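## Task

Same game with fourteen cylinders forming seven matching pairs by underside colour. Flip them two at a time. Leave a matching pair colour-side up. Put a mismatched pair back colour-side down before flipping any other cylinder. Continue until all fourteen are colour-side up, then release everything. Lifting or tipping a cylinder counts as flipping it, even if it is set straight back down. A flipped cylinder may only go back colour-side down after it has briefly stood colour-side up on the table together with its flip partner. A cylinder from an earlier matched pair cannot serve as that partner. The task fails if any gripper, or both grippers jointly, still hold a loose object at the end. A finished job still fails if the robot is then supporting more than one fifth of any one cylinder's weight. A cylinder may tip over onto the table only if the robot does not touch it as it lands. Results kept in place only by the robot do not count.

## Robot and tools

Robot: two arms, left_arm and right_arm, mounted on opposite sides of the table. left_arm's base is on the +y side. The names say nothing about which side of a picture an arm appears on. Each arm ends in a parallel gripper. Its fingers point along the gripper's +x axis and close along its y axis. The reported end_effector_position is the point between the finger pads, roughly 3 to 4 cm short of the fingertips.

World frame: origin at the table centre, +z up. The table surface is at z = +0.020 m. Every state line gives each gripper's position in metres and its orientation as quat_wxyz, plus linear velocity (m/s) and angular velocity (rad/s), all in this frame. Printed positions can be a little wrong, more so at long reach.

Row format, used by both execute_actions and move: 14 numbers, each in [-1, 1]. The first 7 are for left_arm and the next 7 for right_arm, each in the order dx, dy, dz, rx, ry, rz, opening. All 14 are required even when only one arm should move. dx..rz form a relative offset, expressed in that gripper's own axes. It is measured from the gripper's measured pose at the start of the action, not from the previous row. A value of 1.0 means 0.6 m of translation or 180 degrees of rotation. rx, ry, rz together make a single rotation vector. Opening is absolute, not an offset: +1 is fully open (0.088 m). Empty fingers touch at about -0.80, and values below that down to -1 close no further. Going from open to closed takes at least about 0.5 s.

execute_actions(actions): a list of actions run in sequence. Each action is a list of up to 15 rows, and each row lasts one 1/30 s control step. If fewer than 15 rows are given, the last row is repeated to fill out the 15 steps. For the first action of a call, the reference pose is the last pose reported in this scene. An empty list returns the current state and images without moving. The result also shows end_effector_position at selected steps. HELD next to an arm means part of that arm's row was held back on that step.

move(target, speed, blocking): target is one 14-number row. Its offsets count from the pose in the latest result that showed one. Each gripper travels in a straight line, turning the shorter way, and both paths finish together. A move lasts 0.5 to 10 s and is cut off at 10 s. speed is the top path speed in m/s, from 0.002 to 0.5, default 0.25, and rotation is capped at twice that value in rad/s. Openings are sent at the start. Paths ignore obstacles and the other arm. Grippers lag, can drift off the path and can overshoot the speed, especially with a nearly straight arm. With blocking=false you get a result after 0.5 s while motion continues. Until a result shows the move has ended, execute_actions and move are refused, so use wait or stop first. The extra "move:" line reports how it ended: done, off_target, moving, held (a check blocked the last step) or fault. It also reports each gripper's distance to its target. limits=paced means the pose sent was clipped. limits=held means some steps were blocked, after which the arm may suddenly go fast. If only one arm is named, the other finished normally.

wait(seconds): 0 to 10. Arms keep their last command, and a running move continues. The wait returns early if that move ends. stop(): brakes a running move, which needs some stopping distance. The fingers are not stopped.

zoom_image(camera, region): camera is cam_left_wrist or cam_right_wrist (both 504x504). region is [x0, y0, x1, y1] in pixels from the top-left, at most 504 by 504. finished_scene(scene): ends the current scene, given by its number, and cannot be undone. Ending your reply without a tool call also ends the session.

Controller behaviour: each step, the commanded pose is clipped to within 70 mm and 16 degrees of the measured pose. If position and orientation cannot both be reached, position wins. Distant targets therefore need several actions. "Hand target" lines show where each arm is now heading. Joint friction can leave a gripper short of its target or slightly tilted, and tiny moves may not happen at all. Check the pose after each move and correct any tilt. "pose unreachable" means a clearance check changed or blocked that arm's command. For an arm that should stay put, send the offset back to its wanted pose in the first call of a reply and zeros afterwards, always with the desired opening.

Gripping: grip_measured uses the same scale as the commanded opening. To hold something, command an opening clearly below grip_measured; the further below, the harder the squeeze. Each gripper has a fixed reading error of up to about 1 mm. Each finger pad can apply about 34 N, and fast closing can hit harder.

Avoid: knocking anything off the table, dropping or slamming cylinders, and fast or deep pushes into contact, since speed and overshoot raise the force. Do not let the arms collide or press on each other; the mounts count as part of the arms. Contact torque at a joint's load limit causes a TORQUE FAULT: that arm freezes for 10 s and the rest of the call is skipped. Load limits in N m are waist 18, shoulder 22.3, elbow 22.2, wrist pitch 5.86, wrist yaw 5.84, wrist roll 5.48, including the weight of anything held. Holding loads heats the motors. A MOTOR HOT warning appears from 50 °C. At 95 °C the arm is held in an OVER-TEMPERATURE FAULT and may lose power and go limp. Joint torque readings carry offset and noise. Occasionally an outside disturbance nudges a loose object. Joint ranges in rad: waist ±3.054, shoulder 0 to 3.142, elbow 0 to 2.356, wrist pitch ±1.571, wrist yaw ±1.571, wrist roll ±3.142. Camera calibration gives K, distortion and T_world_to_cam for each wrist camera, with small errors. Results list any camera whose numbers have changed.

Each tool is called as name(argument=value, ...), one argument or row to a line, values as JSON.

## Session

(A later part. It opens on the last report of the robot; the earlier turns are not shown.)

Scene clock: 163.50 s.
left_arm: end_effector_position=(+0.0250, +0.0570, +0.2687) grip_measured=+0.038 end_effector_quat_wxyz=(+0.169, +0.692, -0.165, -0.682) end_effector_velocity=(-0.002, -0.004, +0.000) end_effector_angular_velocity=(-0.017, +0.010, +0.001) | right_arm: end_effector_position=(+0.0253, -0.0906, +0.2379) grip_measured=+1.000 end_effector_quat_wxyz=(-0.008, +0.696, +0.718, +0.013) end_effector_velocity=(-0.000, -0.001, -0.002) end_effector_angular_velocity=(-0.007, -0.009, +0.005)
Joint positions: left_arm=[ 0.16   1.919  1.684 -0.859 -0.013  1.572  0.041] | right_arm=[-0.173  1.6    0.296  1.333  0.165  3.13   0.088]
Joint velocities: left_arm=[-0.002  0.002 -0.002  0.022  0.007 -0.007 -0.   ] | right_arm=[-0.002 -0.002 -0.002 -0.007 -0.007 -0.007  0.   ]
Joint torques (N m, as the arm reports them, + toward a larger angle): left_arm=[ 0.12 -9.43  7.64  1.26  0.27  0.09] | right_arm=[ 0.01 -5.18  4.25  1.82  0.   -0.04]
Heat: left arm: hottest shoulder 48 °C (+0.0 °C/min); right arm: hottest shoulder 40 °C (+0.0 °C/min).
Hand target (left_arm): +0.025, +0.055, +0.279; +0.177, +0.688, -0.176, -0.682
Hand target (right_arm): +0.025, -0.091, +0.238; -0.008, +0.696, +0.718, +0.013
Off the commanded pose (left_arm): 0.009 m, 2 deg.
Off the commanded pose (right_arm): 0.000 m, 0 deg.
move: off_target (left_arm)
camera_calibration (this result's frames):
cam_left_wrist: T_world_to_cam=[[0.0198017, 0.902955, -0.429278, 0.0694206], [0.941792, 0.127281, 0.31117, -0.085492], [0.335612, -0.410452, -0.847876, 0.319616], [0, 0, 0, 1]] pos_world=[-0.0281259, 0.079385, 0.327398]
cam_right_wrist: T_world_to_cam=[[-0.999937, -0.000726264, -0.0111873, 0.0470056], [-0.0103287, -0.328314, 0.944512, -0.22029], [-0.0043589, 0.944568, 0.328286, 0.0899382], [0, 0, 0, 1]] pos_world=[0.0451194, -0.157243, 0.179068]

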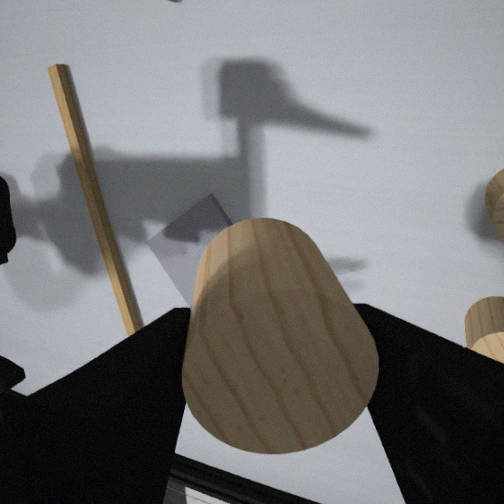

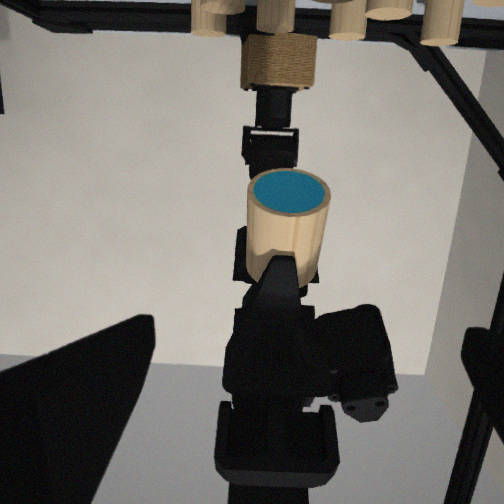

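move(
  target=[0,0,0,0,0,0,-0.4,0.204,0.007,0.012,0,0,0,1],
  speed=0.15,
)

move(
  target=[0,0,0,0,0,0,-0.4,0,0,0,0,0,0,-0.4],
)

move(
  target=[0,0,0,0,0,0,0.45,0,0,0,0,0,0,-0.4],
)

move(
  target=[-0.115,0,0,0,0,0,0.45,0,0,0,0,0,0,-0.4],
)

move(
  target=[0,0,0,0,0,0,0.45,0,0,0,-0.99,0,0,-0.4],
  speed=0.5,
)

move(
  target=[0.227,-0.185,-0.148,0,0,-0.16,0.45,0.005,0.21,-0.245,-0.012,0.145,0,-0.4],
)

Scene clock: 170.30 s.
left_arm: end_effector_position=(+0.0250, +0.0566, +0.2689) grip_measured=+0.035 end_effector_quat_wxyz=(+0.169, +0.692, -0.166, -0.682) end_effector_velocity=(-0.002, +0.002, -0.003) end_effector_angular_velocity=(+0.012, +0.010, +0.001) | right_arm: end_effector_position=(+0.0252, +0.0288, +0.2375) grip_measured=+1.000 end_effector_quat_wxyz=(-0.010, +0.696, +0.717, +0.015) end_effector_velocity=(+0.002, +0.003, -0.001) end_effector_angular_velocity=(-0.002, -0.008, -0.000)
Joint positions: left_arm=[ 0.16   1.919  1.685 -0.858 -0.013  1.573  0.041] | right_arm=[-0.241  1.954  0.777  1.213  0.097  3.13   0.088]
Joint velocities: left_arm=[-0.002  0.002 -0.002 -0.007  0.007 -0.007 -0.   ] | right_arm=[-0.007  0.007  0.012 -0.007 -0.007 -0.007  0.   ]
Joint torques (N m, as the arm reports them, + toward a larger angle): left_arm=[-0.01 -8.07  6.79  0.88  0.03 -0.01] | right_arm=[-0.25 -7.24  6.26  1.6  -0.11  0.02]
Heat: left arm: hottest shoulder 49 °C (+2.0 °C/min); right arm: hottest shoulder 39 °C (-2.0 °C/min).
Hand target (left_arm): +0.025, +0.057, +0.269; +0.169, +0.692, -0.165, -0.682
Hand target (right_arm): +0.026, +0.032, +0.234; -0.008, +0.696, +0.718, +0.013
Off the commanded pose (left_arm): 0.000 m, 0 deg.
Off the commanded pose (right_arm): 0.005 m, 0 deg.
move: done
camera_calibration (this result's frames):
cam_left_wrist: T_world_to_cam=[[0.0205786, 0.902122, -0.43099, 0.0703668], [0.941896, 0.127068, 0.310944, -0.0854109], [0.335275, -0.412346, -0.84709, 0.319631], [0, 0, 0, 1]] pos_world=[-0.0281641, 0.0791722, 0.327641]
cam_right_wrist: T_world_to_cam=[[-0.999923, -0.000234058, -0.0123965, 0.0472523], [-0.011605, -0.334325, 0.942386, -0.179961], [-0.00436504, 0.942458, 0.334297, -0.0240467], [0, 0, 0, 1]] pos_world=[0.0450553, -0.0374915, 0.178218]

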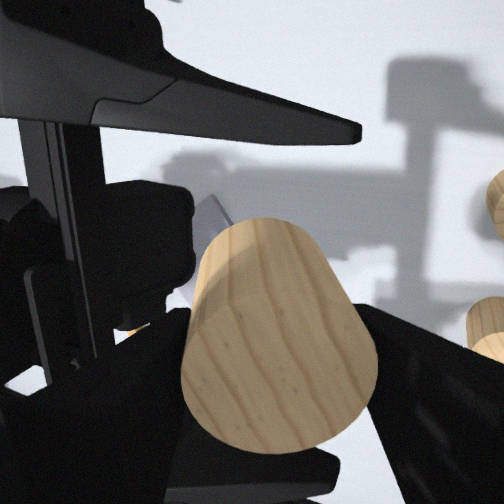

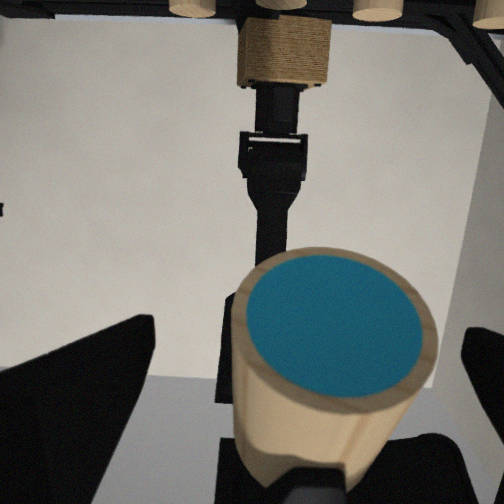

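Scene clock: 170.80 s.
left_arm: end_effector_position=(+0.0250, +0.0567, +0.2689) grip_measured=+0.035 end_effector_quat_wxyz=(+0.169, +0.692, -0.166, -0.682) end_effector_velocity=(+0.000, +0.002, -0.001) end_effector_angular_velocity=(+0.007, +0.017, +0.019) | right_arm: end_effector_position=(+0.0253, +0.0289, +0.2376) grip_measured=+0.020 end_effector_quat_wxyz=(-0.010, +0.697, +0.717, +0.016) end_effector_velocity=(-0.002, -0.001, -0.009) end_effector_angular_velocity=(-0.031, -0.012, +0.019)
Joint positions: left_arm=[ 0.16   1.919  1.685 -0.858 -0.013  1.572  0.041] | right_arm=[-0.241  1.954  0.777  1.213  0.097  3.129  0.04 ]
Joint velocities: left_arm=[ 0.002 -0.002 -0.002 -0.007  0.007 -0.022 -0.   ] | right_arm=[-0.002  0.002 -0.007 -0.022 -0.022 -0.007 -0.   ]
Joint torques (N m, as the arm reports them, + toward a larger angle): left_arm=[-0.12 -7.99  6.81  0.98  0.05 -0.01] | right_arm=[ 0.06 -8.47  4.9   1.83 -0.01  0.  ]
Heat: left arm: hottest shoulder 49 °C (+2.0 °C/min); right arm: hottest shoulder 39 °C (-2.0 °C/min).
Hand target (left_arm): +0.025, +0.057, +0.269; +0.169, +0.692, -0.166, -0.682
Hand target (right_arm): +0.025, +0.029, +0.238; -0.010, +0.697, +0.717, +0.015
Off the commanded pose (left_arm): 0.000 m, 0 deg.
Off the commanded pose (right_arm): 0.000 m, 0 deg.
move: done
camera_calibration (this result's frames):
cam_left_wrist: T_world_to_cam=[[0.0201971, 0.902291, -0.430654, 0.0701933], [0.941907, 0.12727, 0.310826, -0.0853881], [0.335265, -0.411914, -0.847304, 0.319662], [0, 0, 0, 1]] pos_world=[-0.0281616, 0.079206, 0.327621]
cam_right_wrist: T_world_to_cam=[[-0.999919, 0.000165558, -0.0127158, 0.0473662], [-0.0120379, -0.334686, 0.942253, -0.180014], [-0.00409981, 0.94233, 0.334661, -0.0242541], [0, 0, 0, 1]] pos_world=[0.045096, -0.0374007, 0.178338]

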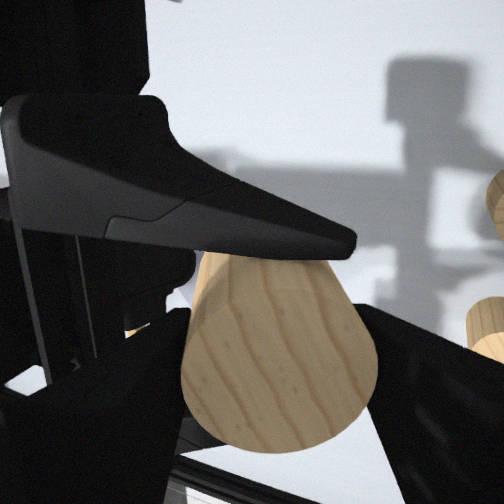

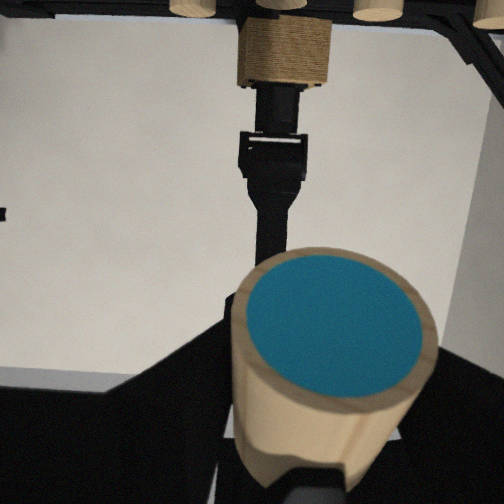

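Scene clock: 171.47 s.
left_arm: end_effector_position=(+0.0250, +0.0566, +0.2689) grip_measured=+0.448 end_effector_quat_wxyz=(+0.169, +0.692, -0.166, -0.682) end_effector_velocity=(-0.000, +0.003, -0.002) end_effector_angular_velocity=(+0.012, -0.010, -0.006) | right_arm: end_effector_position=(+0.0253, +0.0289, +0.2376) grip_measured=+0.020 end_effector_quat_wxyz=(-0.010, +0.697, +0.717, +0.016) end_effector_velocity=(+0.000, -0.000, -0.001) end_effector_angular_velocity=(-0.007, -0.023, +0.004)
Joint positions: left_arm=[ 0.16   1.919  1.685 -0.858 -0.013  1.572  0.061] | right_arm=[-0.241  1.954  0.777  1.213  0.097  3.129  0.04 ]
Joint velocities: left_arm=[-0.002 -0.002 -0.007 -0.007 -0.007  0.007  0.   ] | right_arm=[-0.002 -0.002 -0.002 -0.007 -0.007 -0.022 -0.   ]
Joint torques (N m, as the arm reports them, + toward a larger angle): left_arm=[-0.02 -7.97  6.8   0.98  0.05 -0.02] | right_arm=[ 0.04 -8.47  4.89  1.85  0.   -0.03]
Heat: left arm: hottest shoulder 49 °C (+2.0 °C/min); right arm: hottest shoulder 39 °C (-2.0 °C/min).
Hand target (left_arm): +0.025, +0.057, +0.269; +0.169, +0.692, -0.166, -0.682
Hand target (right_arm): +0.025, +0.029, +0.238; -0.010, +0.697, +0.717, +0.016
Off the commanded pose (left_arm): 0.000 m, 0 deg.
Off the commanded pose (right_arm): 0.000 m, 0 deg.
move: done
camera_calibration (this result's frames):
cam_left_wrist: T_world_to_cam=[[0.0201975, 0.902127, -0.430998, 0.0703784], [0.941907, 0.127389, 0.310778, -0.0853847], [0.335266, -0.412237, -0.847146, 0.31964], [0, 0, 0, 1]] pos_world=[-0.0281614, 0.0791545, 0.327651]
cam_right_wrist: T_world_to_cam=[[-0.999919, 0.000165558, -0.0127158, 0.0473662], [-0.0120379, -0.334686, 0.942253, -0.180014], [-0.00409981, 0.94233, 0.334661, -0.0242541], [0, 0, 0, 1]] pos_world=[0.045096, -0.0374007, 0.178338]

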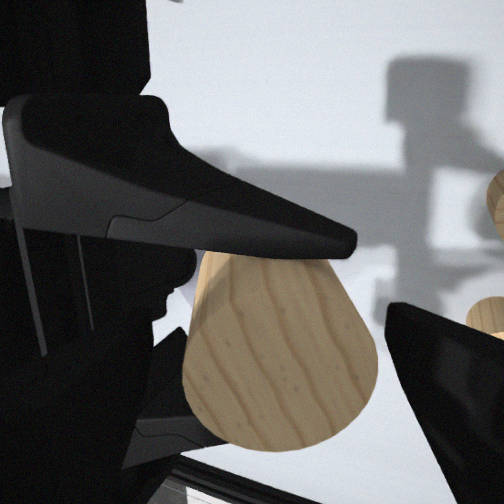

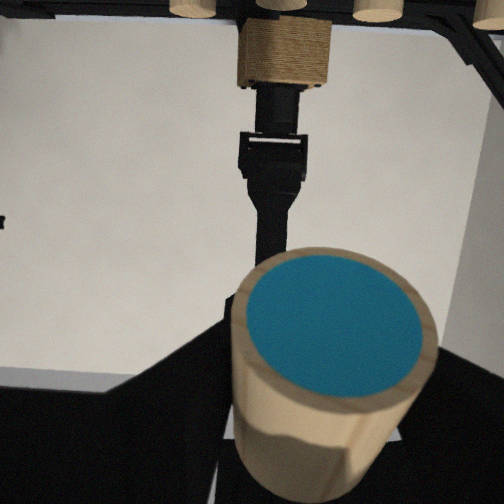

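Scene clock: 172.33 s.
left_arm: end_effector_position=(+0.0244, +0.0883, +0.3249) grip_measured=+0.450 end_effector_quat_wxyz=(+0.165, +0.693, -0.162, -0.683) end_effector_velocity=(+0.000, +0.001, +0.003) end_effector_angular_velocity=(-0.003, -0.003, +0.007) | right_arm: end_effector_position=(+0.0254, +0.0289, +0.2375) grip_measured=+0.020 end_effector_quat_wxyz=(-0.010, +0.697, +0.717, +0.015) end_effector_velocity=(+0.000, -0.000, -0.001) end_effector_angular_velocity=(-0.007, +0.006, +0.005)
Joint positions: left_arm=[ 0.158  1.824  1.787 -1.068 -0.013  1.572  0.061] | right_arm=[-0.242  1.954  0.777  1.213  0.097  3.129  0.04 ]
Joint velocities: left_arm=[-0.002 -0.002  0.007 -0.007 -0.007 -0.007 -0.   ] | right_arm=[-0.002 -0.002 -0.002 -0.007 -0.007  0.007  0.   ]
Joint torques (N m, as the arm reports them, + toward a larger angle): left_arm=[-0.31 -7.83  7.61  0.77 -0.02 -0.1 ] | right_arm=[ 0.03 -8.47  4.84  1.88  0.   -0.03]
Heat: left arm: hottest shoulder 49 °C (+2.0 °C/min); right arm: hottest shoulder 39 °C (-2.0 °C/min).
Hand target (left_arm): +0.024, +0.088, +0.330; +0.169, +0.692, -0.166, -0.682
Hand target (right_arm): +0.025, +0.029, +0.238; -0.010, +0.697, +0.717, +0.016
Off the commanded pose (left_arm): 0.005 m, 1 deg.
Off the commanded pose (right_arm): 0.000 m, 0 deg.
move: done
camera_calibration (this result's frames):
cam_left_wrist: T_world_to_cam=[[0.0212224, 0.907137, -0.420301, 0.0620209], [0.942058, 0.122627, 0.312234, -0.106331], [0.334779, -0.402574, -0.851972, 0.381041], [0, 0, 0, 1]] pos_world=[-0.0287112, 0.110175, 0.383904]
cam_right_wrist: T_world_to_cam=[[-0.999918, 0.000542182, -0.0127641, 0.0475498], [-0.0122109, -0.334325, 0.942379, -0.179963], [-0.00375643, 0.942458, 0.334304, -0.0241729], [0, 0, 0, 1]] pos_world=[0.0452576, -0.0374099, 0.178281]

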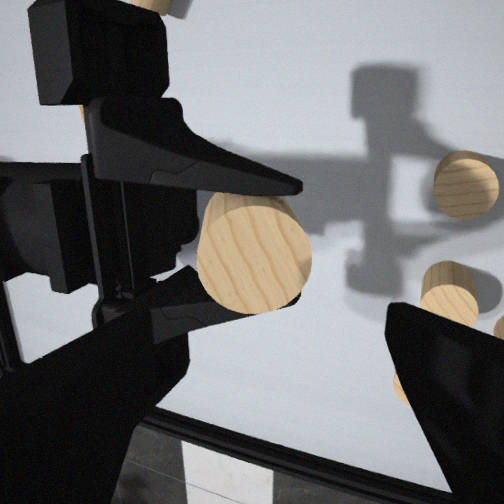

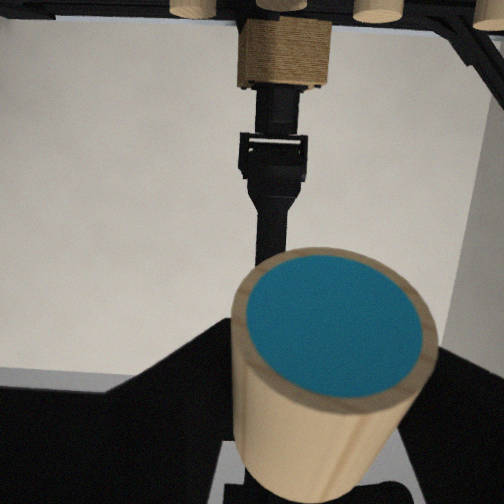

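Scene clock: 176.03 s.
left_arm: end_effector_position=(+0.0244, +0.0882, +0.3251) grip_measured=+0.450 end_effector_quat_wxyz=(+0.165, +0.693, -0.162, -0.683) end_effector_velocity=(+0.000, +0.002, -0.001) end_effector_angular_velocity=(+0.007, +0.003, +0.020) | right_arm: end_effector_position=(+0.0254, +0.0289, +0.2375) grip_measured=+0.019 end_effector_quat_wxyz=(+0.696, +0.023, -0.001, +0.717) end_effector_velocity=(+0.002, -0.001, +0.005) end_effector_angular_velocity=(+0.022, -0.019, -0.011)
Joint positions: left_arm=[ 0.158  1.824  1.788 -1.068 -0.013  1.572  0.061] | right_arm=[-0.242  1.954  0.777  1.213  0.097  0.027  0.04 ]
Joint velocities: left_arm=[-0.002 -0.002 -0.002 -0.007 -0.007 -0.022  0.   ] | right_arm=[-0.002 -0.002 -0.002  0.022  0.007 -0.022 -0.   ]
Joint torques (N m, as the arm reports them, + toward a larger angle): left_arm=[-0.04 -7.39  6.71  0.96  0.06  0.  ] | right_arm=[ 0.1  -8.52  4.93  1.85 -0.01 -0.12]
Heat: left arm: hottest shoulder 49 °C (+2.0 °C/min); right arm: hottest shoulder 40 °C (-1.0 °C/min).
Hand target (left_arm): +0.024, +0.088, +0.325; +0.165, +0.693, -0.163, -0.683
Hand target (right_arm): +0.025, +0.029, +0.238; +0.696, +0.021, -0.004, +0.717
Off the commanded pose (left_arm): 0.000 m, 0 deg.
Off the commanded pose (right_arm): 0.000 m, 0 deg.
move: done
camera_calibration (this result's frames):
cam_left_wrist: T_world_to_cam=[[0.0212227, 0.906976, -0.420647, 0.0622526], [0.942057, 0.122746, 0.312188, -0.106361], [0.334779, -0.402899, -0.851819, 0.38111], [0, 0, 0, 1]] pos_world=[-0.0287111, 0.110143, 0.384027]
cam_right_wrist: T_world_to_cam=[[0.997972, 0.0588804, -0.0241919, -0.0022572], [-0.0076195, -0.266814, -0.963718, 0.270733], [-0.0631989, 0.961948, -0.265824, 0.119328], [0, 0, 0, 1]] pos_world=[0.0118568, -0.0424185, 0.292576]

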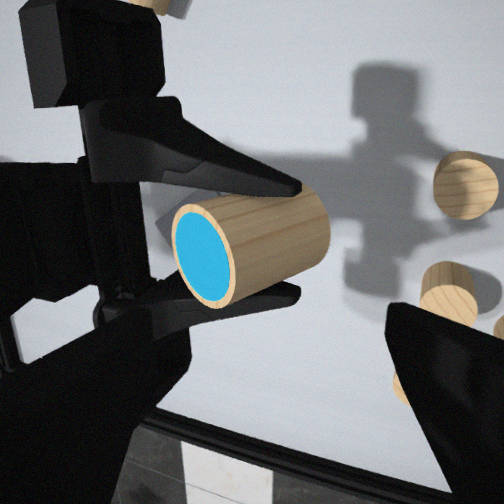

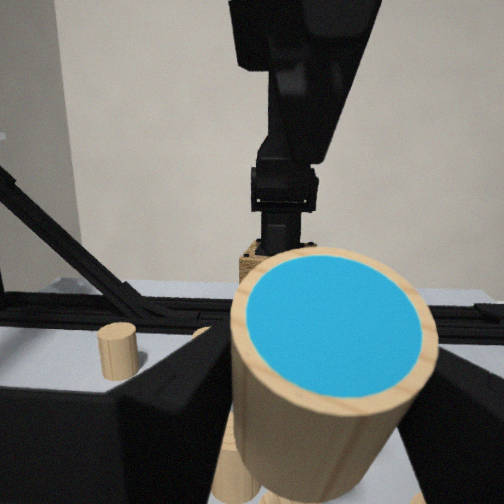

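Scene clock: 177.60 s.
left_arm: end_effector_position=(+0.1145, +0.1280, +0.1561) grip_measured=+0.450 end_effector_quat_wxyz=(-0.007, +0.710, +0.015, -0.704) end_effector_velocity=(+0.000, -0.001, +0.000) end_effector_angular_velocity=(-0.006, -0.009, +0.005) | right_arm: end_effector_position=(-0.1033, +0.0313, +0.0975) grip_measured=+0.020 end_effector_quat_wxyz=(+0.679, -0.152, +0.141, +0.705) end_effector_velocity=(+0.002, -0.002, -0.007) end_effector_angular_velocity=(-0.028, -0.010, +0.015)
Joint positions: left_arm=[ 0.383  2.145  1.663 -1.116 -0.016  1.785  0.061] | right_arm=[0.087 2.239 1.032 0.756 0.382 0.17  0.04 ]
Joint velocities: left_arm=[-0.002 -0.002 -0.002  0.007 -0.007 -0.007 -0.   ] | right_arm=[-0.007  0.002 -0.002 -0.022 -0.022 -0.007  0.   ]
Joint torques (N m, as the arm reports them, + toward a larger angle): left_arm=[ 0.07 -7.74  6.56 -0.03 -0.15  0.13] | right_arm=[ 0.15 -8.61  5.96  1.63  0.23  0.19]
Heat: left arm: hottest shoulder 49 °C (+2.0 °C/min); right arm: hottest shoulder 40 °C (-1.0 °C/min).
Hand target (left_arm): +0.116, +0.127, +0.155; -0.009, +0.712, +0.016, -0.702
Hand target (right_arm): -0.104, +0.033, +0.093; +0.680, -0.152, +0.143, +0.703
Off the commanded pose (left_arm): 0.002 m, 0 deg.
Off the commanded pose (right_arm): 0.004 m, 0 deg.
move: done
camera_calibration (this result's frames):
cam_left_wrist: T_world_to_cam=[[0.00947322, 0.997989, 0.0626738, -0.132515], [0.943876, -0.0296189, 0.328969, -0.126668], [0.330164, 0.0560399, -0.942259, 0.178951], [0, 0, 0, 1]] pos_world=[0.0617312, 0.118469, 0.218593]
cam_right_wrist: T_world_to_cam=[[0.997725, 0.0674122, 0.000441884, 0.119976], [0.0448659, -0.659112, -0.750705, 0.132349], [-0.0503154, 0.749018, -0.660637, 0.118133], [0, 0, 0, 1]] pos_world=[-0.119697, -0.00933853, 0.177345]

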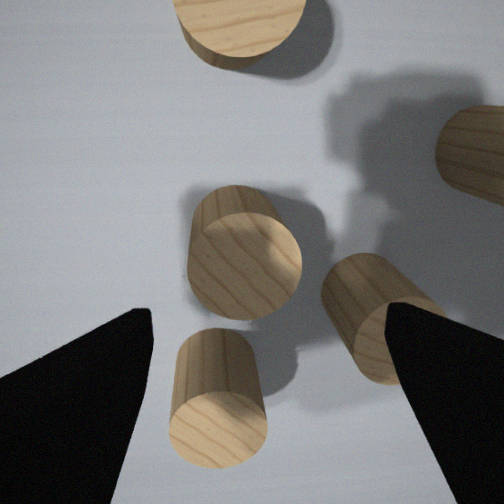

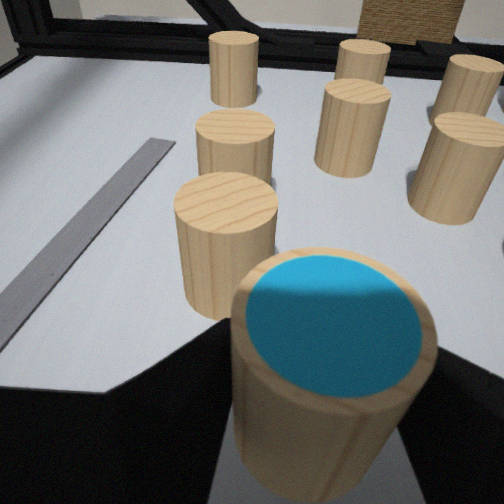

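move(
  target=[0.117,0.007,0,0,0,0.006,0.45,0.026,0,-0.052,0,0,0,-0.4],
  speed=0.1,
)

Scene clock: 180.30 s.
left_arm: end_effector_position=(+0.1154, +0.1246, +0.0900) grip_measured=+0.450 end_effector_quat_wxyz=(+0.003, +0.712, +0.006, -0.702) end_effector_velocity=(-0.001, +0.004, +0.002) end_effector_angular_velocity=(+0.018, -0.003, +0.005) | right_arm: end_effector_position=(-0.1032, +0.0315, +0.0688) grip_measured=+0.020 end_effector_quat_wxyz=(+0.679, -0.148, +0.139, +0.705) end_effector_velocity=(+0.001, -0.001, -0.006) end_effector_angular_velocity=(-0.020, +0.008, +0.010)
Joint positions: left_arm=[ 0.384  2.226  1.517 -0.861 -0.016  1.786  0.061] | right_arm=[0.087 2.339 1.037 0.859 0.382 0.171 0.04 ]
Joint velocities: left_arm=[-0.002 -0.002  0.002 -0.022 -0.007 -0.007 -0.   ] | right_arm=[-0.007  0.007 -0.002 -0.007 -0.022  0.007 -0.   ]
Joint torques (N m, as the arm reports them, + toward a larger angle): left_arm=[ 0.1  -7.71  4.85  0.4   0.2   0.1 ] | right_arm=[-0.2  -8.32  5.42  1.85  0.03 -0.05]
Heat: left arm: hottest shoulder 49 °C (+2.0 °C/min); right arm: hottest shoulder 40 °C (+0.0 °C/min).
Hand target (left_arm): +0.115, +0.126, +0.086; -0.000, +0.710, +0.008, -0.704
Hand target (right_arm): -0.103, +0.033, +0.063; +0.679, -0.151, +0.141, +0.705
Off the commanded pose (left_arm): 0.004 m, 1 deg.
Off the commanded pose (right_arm): 0.006 m, 0 deg.
move: done
camera_calibration (this result's frames):
cam_left_wrist: T_world_to_cam=[[0.00917192, 0.999296, 0.0363779, -0.122795], [0.941856, -0.0208534, 0.33537, -0.10734], [0.335893, 0.0311867, -0.941384, 0.118912], [0, 0, 0, 1]] pos_world=[0.0622835, 0.116762, 0.152407]
cam_right_wrist: T_world_to_cam=[[0.997757, 0.0668869, -0.00279334, 0.120116], [0.0417266, -0.653984, -0.755357, 0.110792], [-0.0523503, 0.753546, -0.655308, 0.0982741], [0, 0, 0, 1]] pos_world=[-0.119325, -0.00963173, 0.148423]

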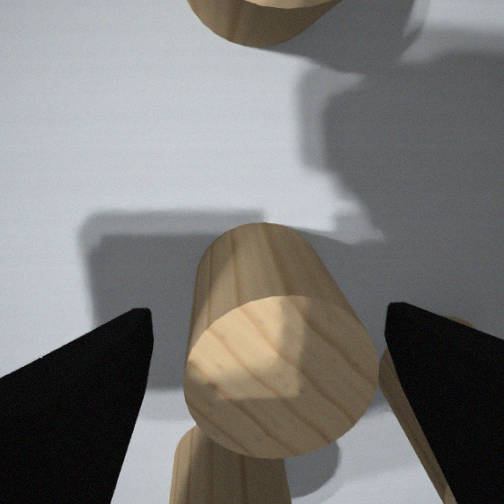

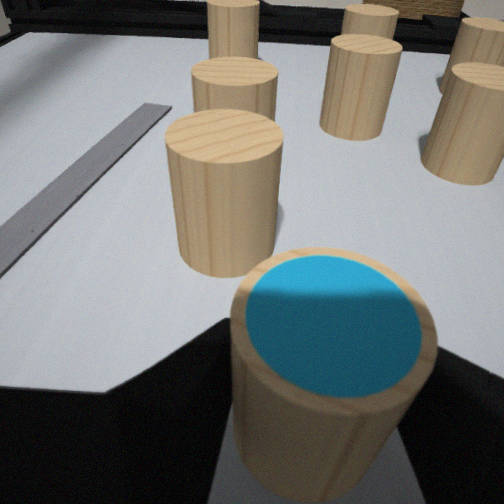

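move(
  target=[0,0,0,0,0,0,-0.4,0,0,0,0,0,0,0.5],
)

move(
  target=[-0.13,0,0,0,0,0,-0.4,-0.13,0,0,0,0,0,0.5],
)

move(
  target=[0,0,0,0,0,0,-0.4,-0.2,-0.222,0.18,0,-0.135,0,1],
)

move(
  target=[-0.195,0.113,0.15,0,0,0.166,-0.4,0,0,0,0.99,0,0,1],
  speed=0.5,
)

Scene clock: 184.33 s.
left_arm: end_effector_position=(+0.1154, +0.1246, +0.0898) grip_measured=+0.042 end_effector_quat_wxyz=(+0.003, +0.712, +0.006, -0.702) end_effector_velocity=(-0.000, +0.002, +0.000) end_effector_angular_velocity=(+0.008, -0.006, +0.020) | right_arm: end_effector_position=(-0.1032, +0.0316, +0.0687) grip_measured=+0.499 end_effector_quat_wxyz=(+0.679, -0.148, +0.139, +0.705) end_effector_velocity=(-0.000, +0.001, +0.000) end_effector_angular_velocity=(-0.004, +0.008, +0.001)
Joint positions: left_arm=[ 0.384  2.227  1.516 -0.861 -0.016  1.786  0.041] | right_arm=[0.087 2.34  1.038 0.86  0.382 0.171 0.063]
Joint velocities: left_arm=[-0.002 -0.002 -0.002 -0.007 -0.007 -0.022 -0.   ] | right_arm=[-0.002 -0.002  0.002 -0.007 -0.007  0.007  0.001]
Joint torques (N m, as the arm reports them, + toward a larger angle): left_arm=[-0.05 -8.61  5.4   0.13  0.02  0.04] | right_arm=[  0.04 -10.37   4.08   1.69   0.12  -0.02]
Heat: left arm: hottest shoulder 49 °C (+1.0 °C/min); right arm: hottest shoulder 41 °C (+0.0 °C/min).
Hand target (left_arm): +0.115, +0.125, +0.090; +0.003, +0.712, +0.006, -0.702
Hand target (right_arm): -0.103, +0.031, +0.069; +0.679, -0.148, +0.139, +0.705
Off the commanded pose (left_arm): 0.000 m, 0 deg.
Off the commanded pose (right_arm): 0.000 m, 0 deg.
move: done
camera_calibration (this result's frames):
cam_left_wrist: T_world_to_cam=[[0.00917192, 0.999296, 0.0363779, -0.122794], [0.941856, -0.0208534, 0.33537, -0.10726], [0.335893, 0.0311867, -0.941384, 0.118693], [0, 0, 0, 1]] pos_world=[0.0622818, 0.116769, 0.152174]
cam_right_wrist: T_world_to_cam=[[0.997756, 0.0668879, -0.00293766, 0.120161], [0.0416, -0.653725, -0.755588, 0.110757], [-0.0524601, 0.75377, -0.655041, 0.0980955], [0, 0, 0, 1]] pos_world=[-0.119353, -0.00957403, 0.148296]

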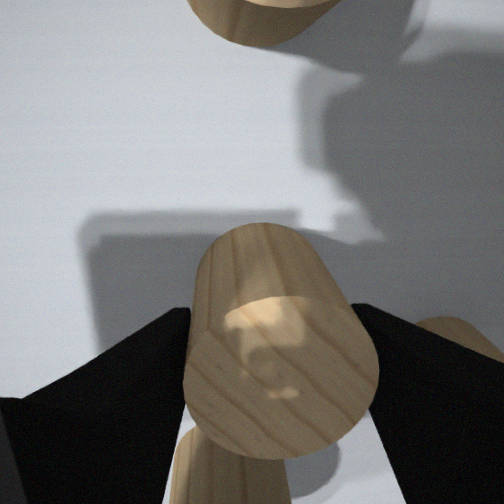

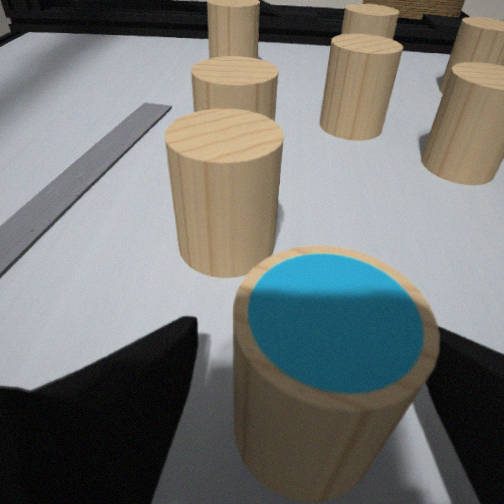

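Scene clock: 185.27 s.
left_arm: end_effector_position=(+0.1143, +0.1268, +0.1616) grip_measured=+0.041 end_effector_quat_wxyz=(-0.003, +0.711, +0.011, -0.703) end_effector_velocity=(-0.003, +0.002, +0.001) end_effector_angular_velocity=(+0.015, +0.011, +0.020) | right_arm: end_effector_position=(-0.1012, -0.0371, +0.0979) grip_measured=+0.500 end_effector_quat_wxyz=(+0.678, -0.149, +0.138, +0.706) end_effector_velocity=(+0.001, -0.001, +0.002) end_effector_angular_velocity=(-0.003, -0.019, +0.013)
Joint positions: left_arm=[ 0.382  2.135  1.67  -1.122 -0.016  1.785  0.041] | right_arm=[0.173 2.109 0.75  0.899 0.459 0.208 0.063]
Joint velocities: left_arm=[-0.002  0.002  0.007 -0.022  0.007 -0.022 -0.   ] | right_arm=[-0.002 -0.012 -0.007 -0.007 -0.007 -0.022 -0.   ]
Joint torques (N m, as the arm reports them, + toward a larger angle): left_arm=[-0.36 -9.28  6.9  -0.04  0.05 -0.1 ] | right_arm=[ 0.43 -9.86  2.62  1.65  0.23  0.15]
Heat: left arm: hottest shoulder 49 °C (+1.0 °C/min); right arm: hottest shoulder 41 °C (+0.0 °C/min).
Hand target (left_arm): +0.114, +0.124, +0.168; +0.003, +0.712, +0.006, -0.702
Hand target (right_arm): -0.101, -0.040, +0.100; +0.679, -0.147, +0.140, +0.705
Off the commanded pose (left_arm): 0.007 m, 1 deg.
Off the commanded pose (right_arm): 0.003 m, 0 deg.
move: done
camera_calibration (this result's frames):
cam_left_wrist: T_world_to_cam=[[0.0104781, 0.998576, 0.0523057, -0.130189], [0.943053, -0.0272608, 0.331523, -0.128933], [0.332477, 0.0458533, -0.941996, 0.185231], [0, 0, 0, 1]] pos_world=[0.0613703, 0.117996, 0.224041]
cam_right_wrist: T_world_to_cam=[[0.997564, 0.0697481, 0.000857383, 0.122521], [0.0463832, -0.654109, -0.754977, 0.0882395], [-0.0520974, 0.753178, -0.655751, 0.169308], [0, 0, 0, 1]] pos_world=[-0.117495, -0.0783463, 0.177538]

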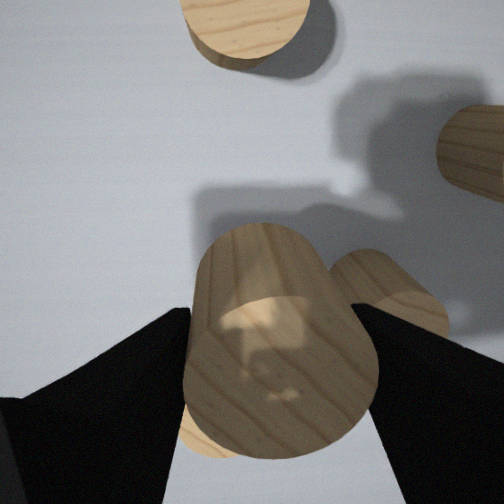

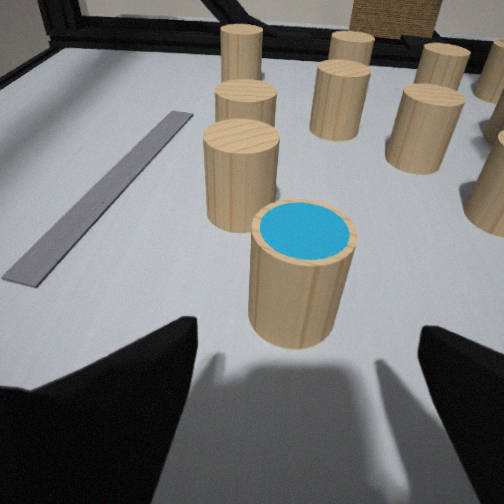

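Scene clock: 186.63 s.
left_arm: end_effector_position=(+0.1143, +0.1268, +0.1616) grip_measured=+0.040 end_effector_quat_wxyz=(-0.003, +0.711, +0.011, -0.703) end_effector_velocity=(-0.004, -0.002, +0.002) end_effector_angular_velocity=(-0.014, +0.004, +0.015) | right_arm: end_effector_position=(+0.0313, -0.0952, +0.2491) grip_measured=+1.000 end_effector_quat_wxyz=(+0.692, +0.007, -0.008, +0.722) end_effector_velocity=(+0.001, -0.001, +0.002) end_effector_angular_velocity=(-0.002, -0.008, +0.010)
Joint positions: left_arm=[ 0.382  2.135  1.67  -1.122 -0.016  1.785  0.041] | right_arm=[-0.205  1.495  0.292  1.225  0.12  -0.004  0.088]
Joint velocities: left_arm=[-0.007 -0.007 -0.002  0.007  0.007 -0.022 -0.   ] | right_arm=[-0.012 -0.022 -0.002 -0.022 -0.022 -0.007  0.   ]
Joint torques (N m, as the arm reports them, + toward a larger angle): left_arm=[ 0.05 -8.37  5.79  0.18  0.04  0.  ] | right_arm=[-0.28 -5.55  3.12  1.66 -0.12 -0.18]
Heat: left arm: hottest shoulder 49 °C (+1.0 °C/min); right arm: hottest shoulder 41 °C (+0.0 °C/min).
Hand target (left_arm): +0.114, +0.127, +0.162; -0.003, +0.711, +0.011, -0.703
Hand target (right_arm): +0.032, -0.098, +0.247; +0.691, +0.002, -0.008, +0.722
Off the commanded pose (left_arm): 0.000 m, 0 deg.
Off the commanded pose (right_arm): 0.005 m, 1 deg.
move: done
camera_calibration (this result's frames):
cam_left_wrist: T_world_to_cam=[[0.0104781, 0.998576, 0.0523057, -0.130189], [0.943053, -0.0272608, 0.331523, -0.128933], [0.332477, 0.0458533, -0.941996, 0.185231], [0, 0, 0, 1]] pos_world=[0.0613703, 0.117996, 0.224041]
cam_right_wrist: T_world_to_cam=[[0.997378, 0.0719782, 0.00750708, -0.00711965], [0.0273429, -0.278759, -0.959972, 0.245682], [-0.0670044, 0.95766, -0.279996, 0.245416], [0, 0, 0, 1]] pos_world=[0.0168273, -0.166027, 0.304617]

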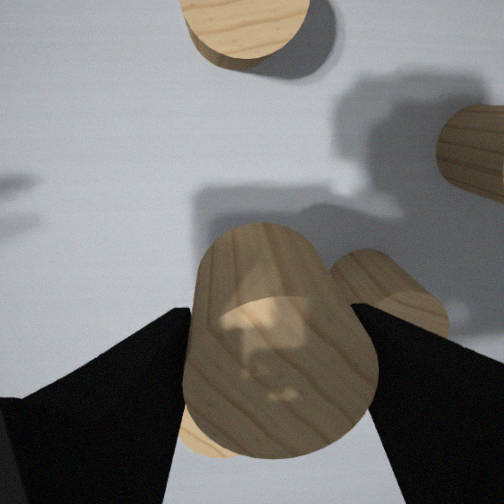

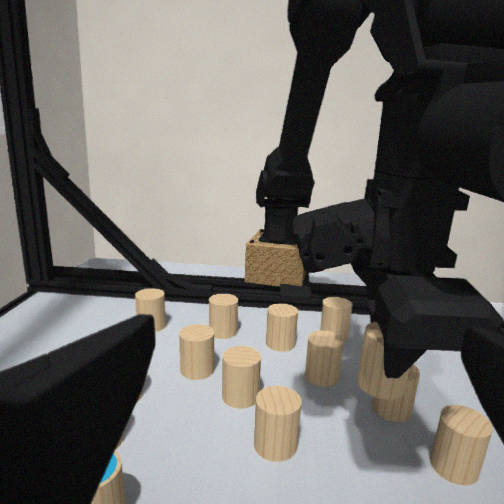

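Scene clock: 190.33 s.
left_arm: end_effector_position=(+0.0230, +0.0580, +0.2636) grip_measured=+0.037 end_effector_quat_wxyz=(+0.164, +0.690, -0.163, -0.686) end_effector_velocity=(-0.000, +0.004, +0.002) end_effector_angular_velocity=(+0.012, -0.003, +0.007) | right_arm: end_effector_position=(+0.0313, -0.0952, +0.2491) grip_measured=+1.000 end_effector_quat_wxyz=(+0.006, +0.692, +0.722, +0.022) end_effector_velocity=(+0.001, +0.001, +0.003) end_effector_angular_velocity=(+0.012, +0.009, +0.000)
Joint positions: left_arm=[ 0.158  1.922  1.672 -0.853 -0.006  1.571  0.041] | right_arm=[-0.205  1.495  0.292  1.225  0.12   3.098  0.088]
Joint velocities: left_arm=[-0.002 -0.007  0.002 -0.022 -0.007 -0.007 -0.001] | right_arm=[-0.007 -0.002  0.002  0.007 -0.007  0.007  0.   ]
Joint torques (N m, as the arm reports them, + toward a larger angle): left_arm=[-0.21 -9.6   8.2   1.23 -0.17 -0.13] | right_arm=[ 0.08 -4.82  4.82  1.83  0.    0.15]
Heat: left arm: hottest shoulder 50 °C (+2.0 °C/min); right arm: hottest shoulder 40 °C (-2.0 °C/min). Fold the left arm in close to its base before you think long.
Hand target (left_arm): +0.023, +0.056, +0.276; +0.177, +0.689, -0.173, -0.681
Hand target (right_arm): +0.031, -0.095, +0.249; +0.004, +0.692, +0.722, +0.019
Off the commanded pose (left_arm): 0.013 m, 2 deg.
Off the commanded pose (right_arm): 0.000 m, 0 deg.
MOTOR HOT: a motor of the left arm reached 50 °C. Now the hottest motor of the left arm, joint 2 (shoulder), reports 50 °C. The temperature limit of the motors' drives, at which the controller stops that arm, is 95 °C. To cool a motor, set the load down, stop pushing, or move to a pose that needs little force.
move: off_target (left_arm)
camera_calibration (this result's frames):
cam_left_wrist: T_world_to_cam=[[0.0209946, 0.906748, -0.42115, 0.063983], [0.944455, 0.120197, 0.30587, -0.0804476], [0.327968, -0.404179, -0.85386, 0.317811], [0, 0, 0, 1]] pos_world=[-0.0295962, 0.0801057, 0.322919]
cam_right_wrist: T_world_to_cam=[[-0.998873, -0.0130385, -0.0456433, 0.0604617], [-0.0389976, -0.322825, 0.945655, -0.231208], [-0.0270647, 0.946369, 0.321952, 0.0931223], [0, 0, 0, 1]] pos_world=[0.0538974, -0.161979, 0.191422]

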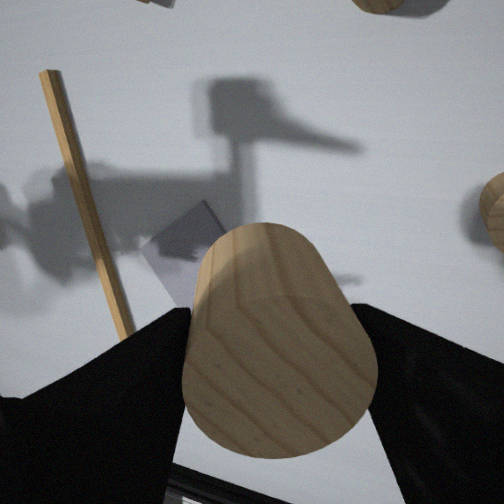

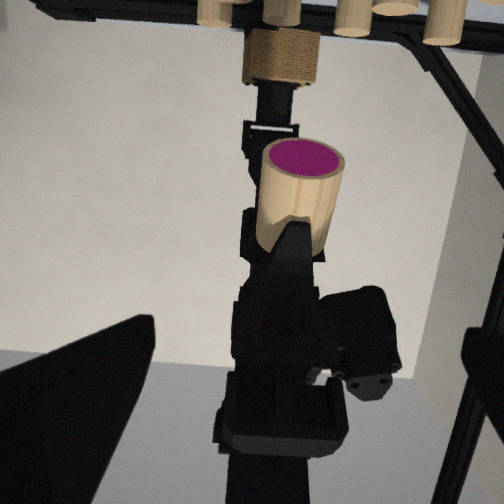

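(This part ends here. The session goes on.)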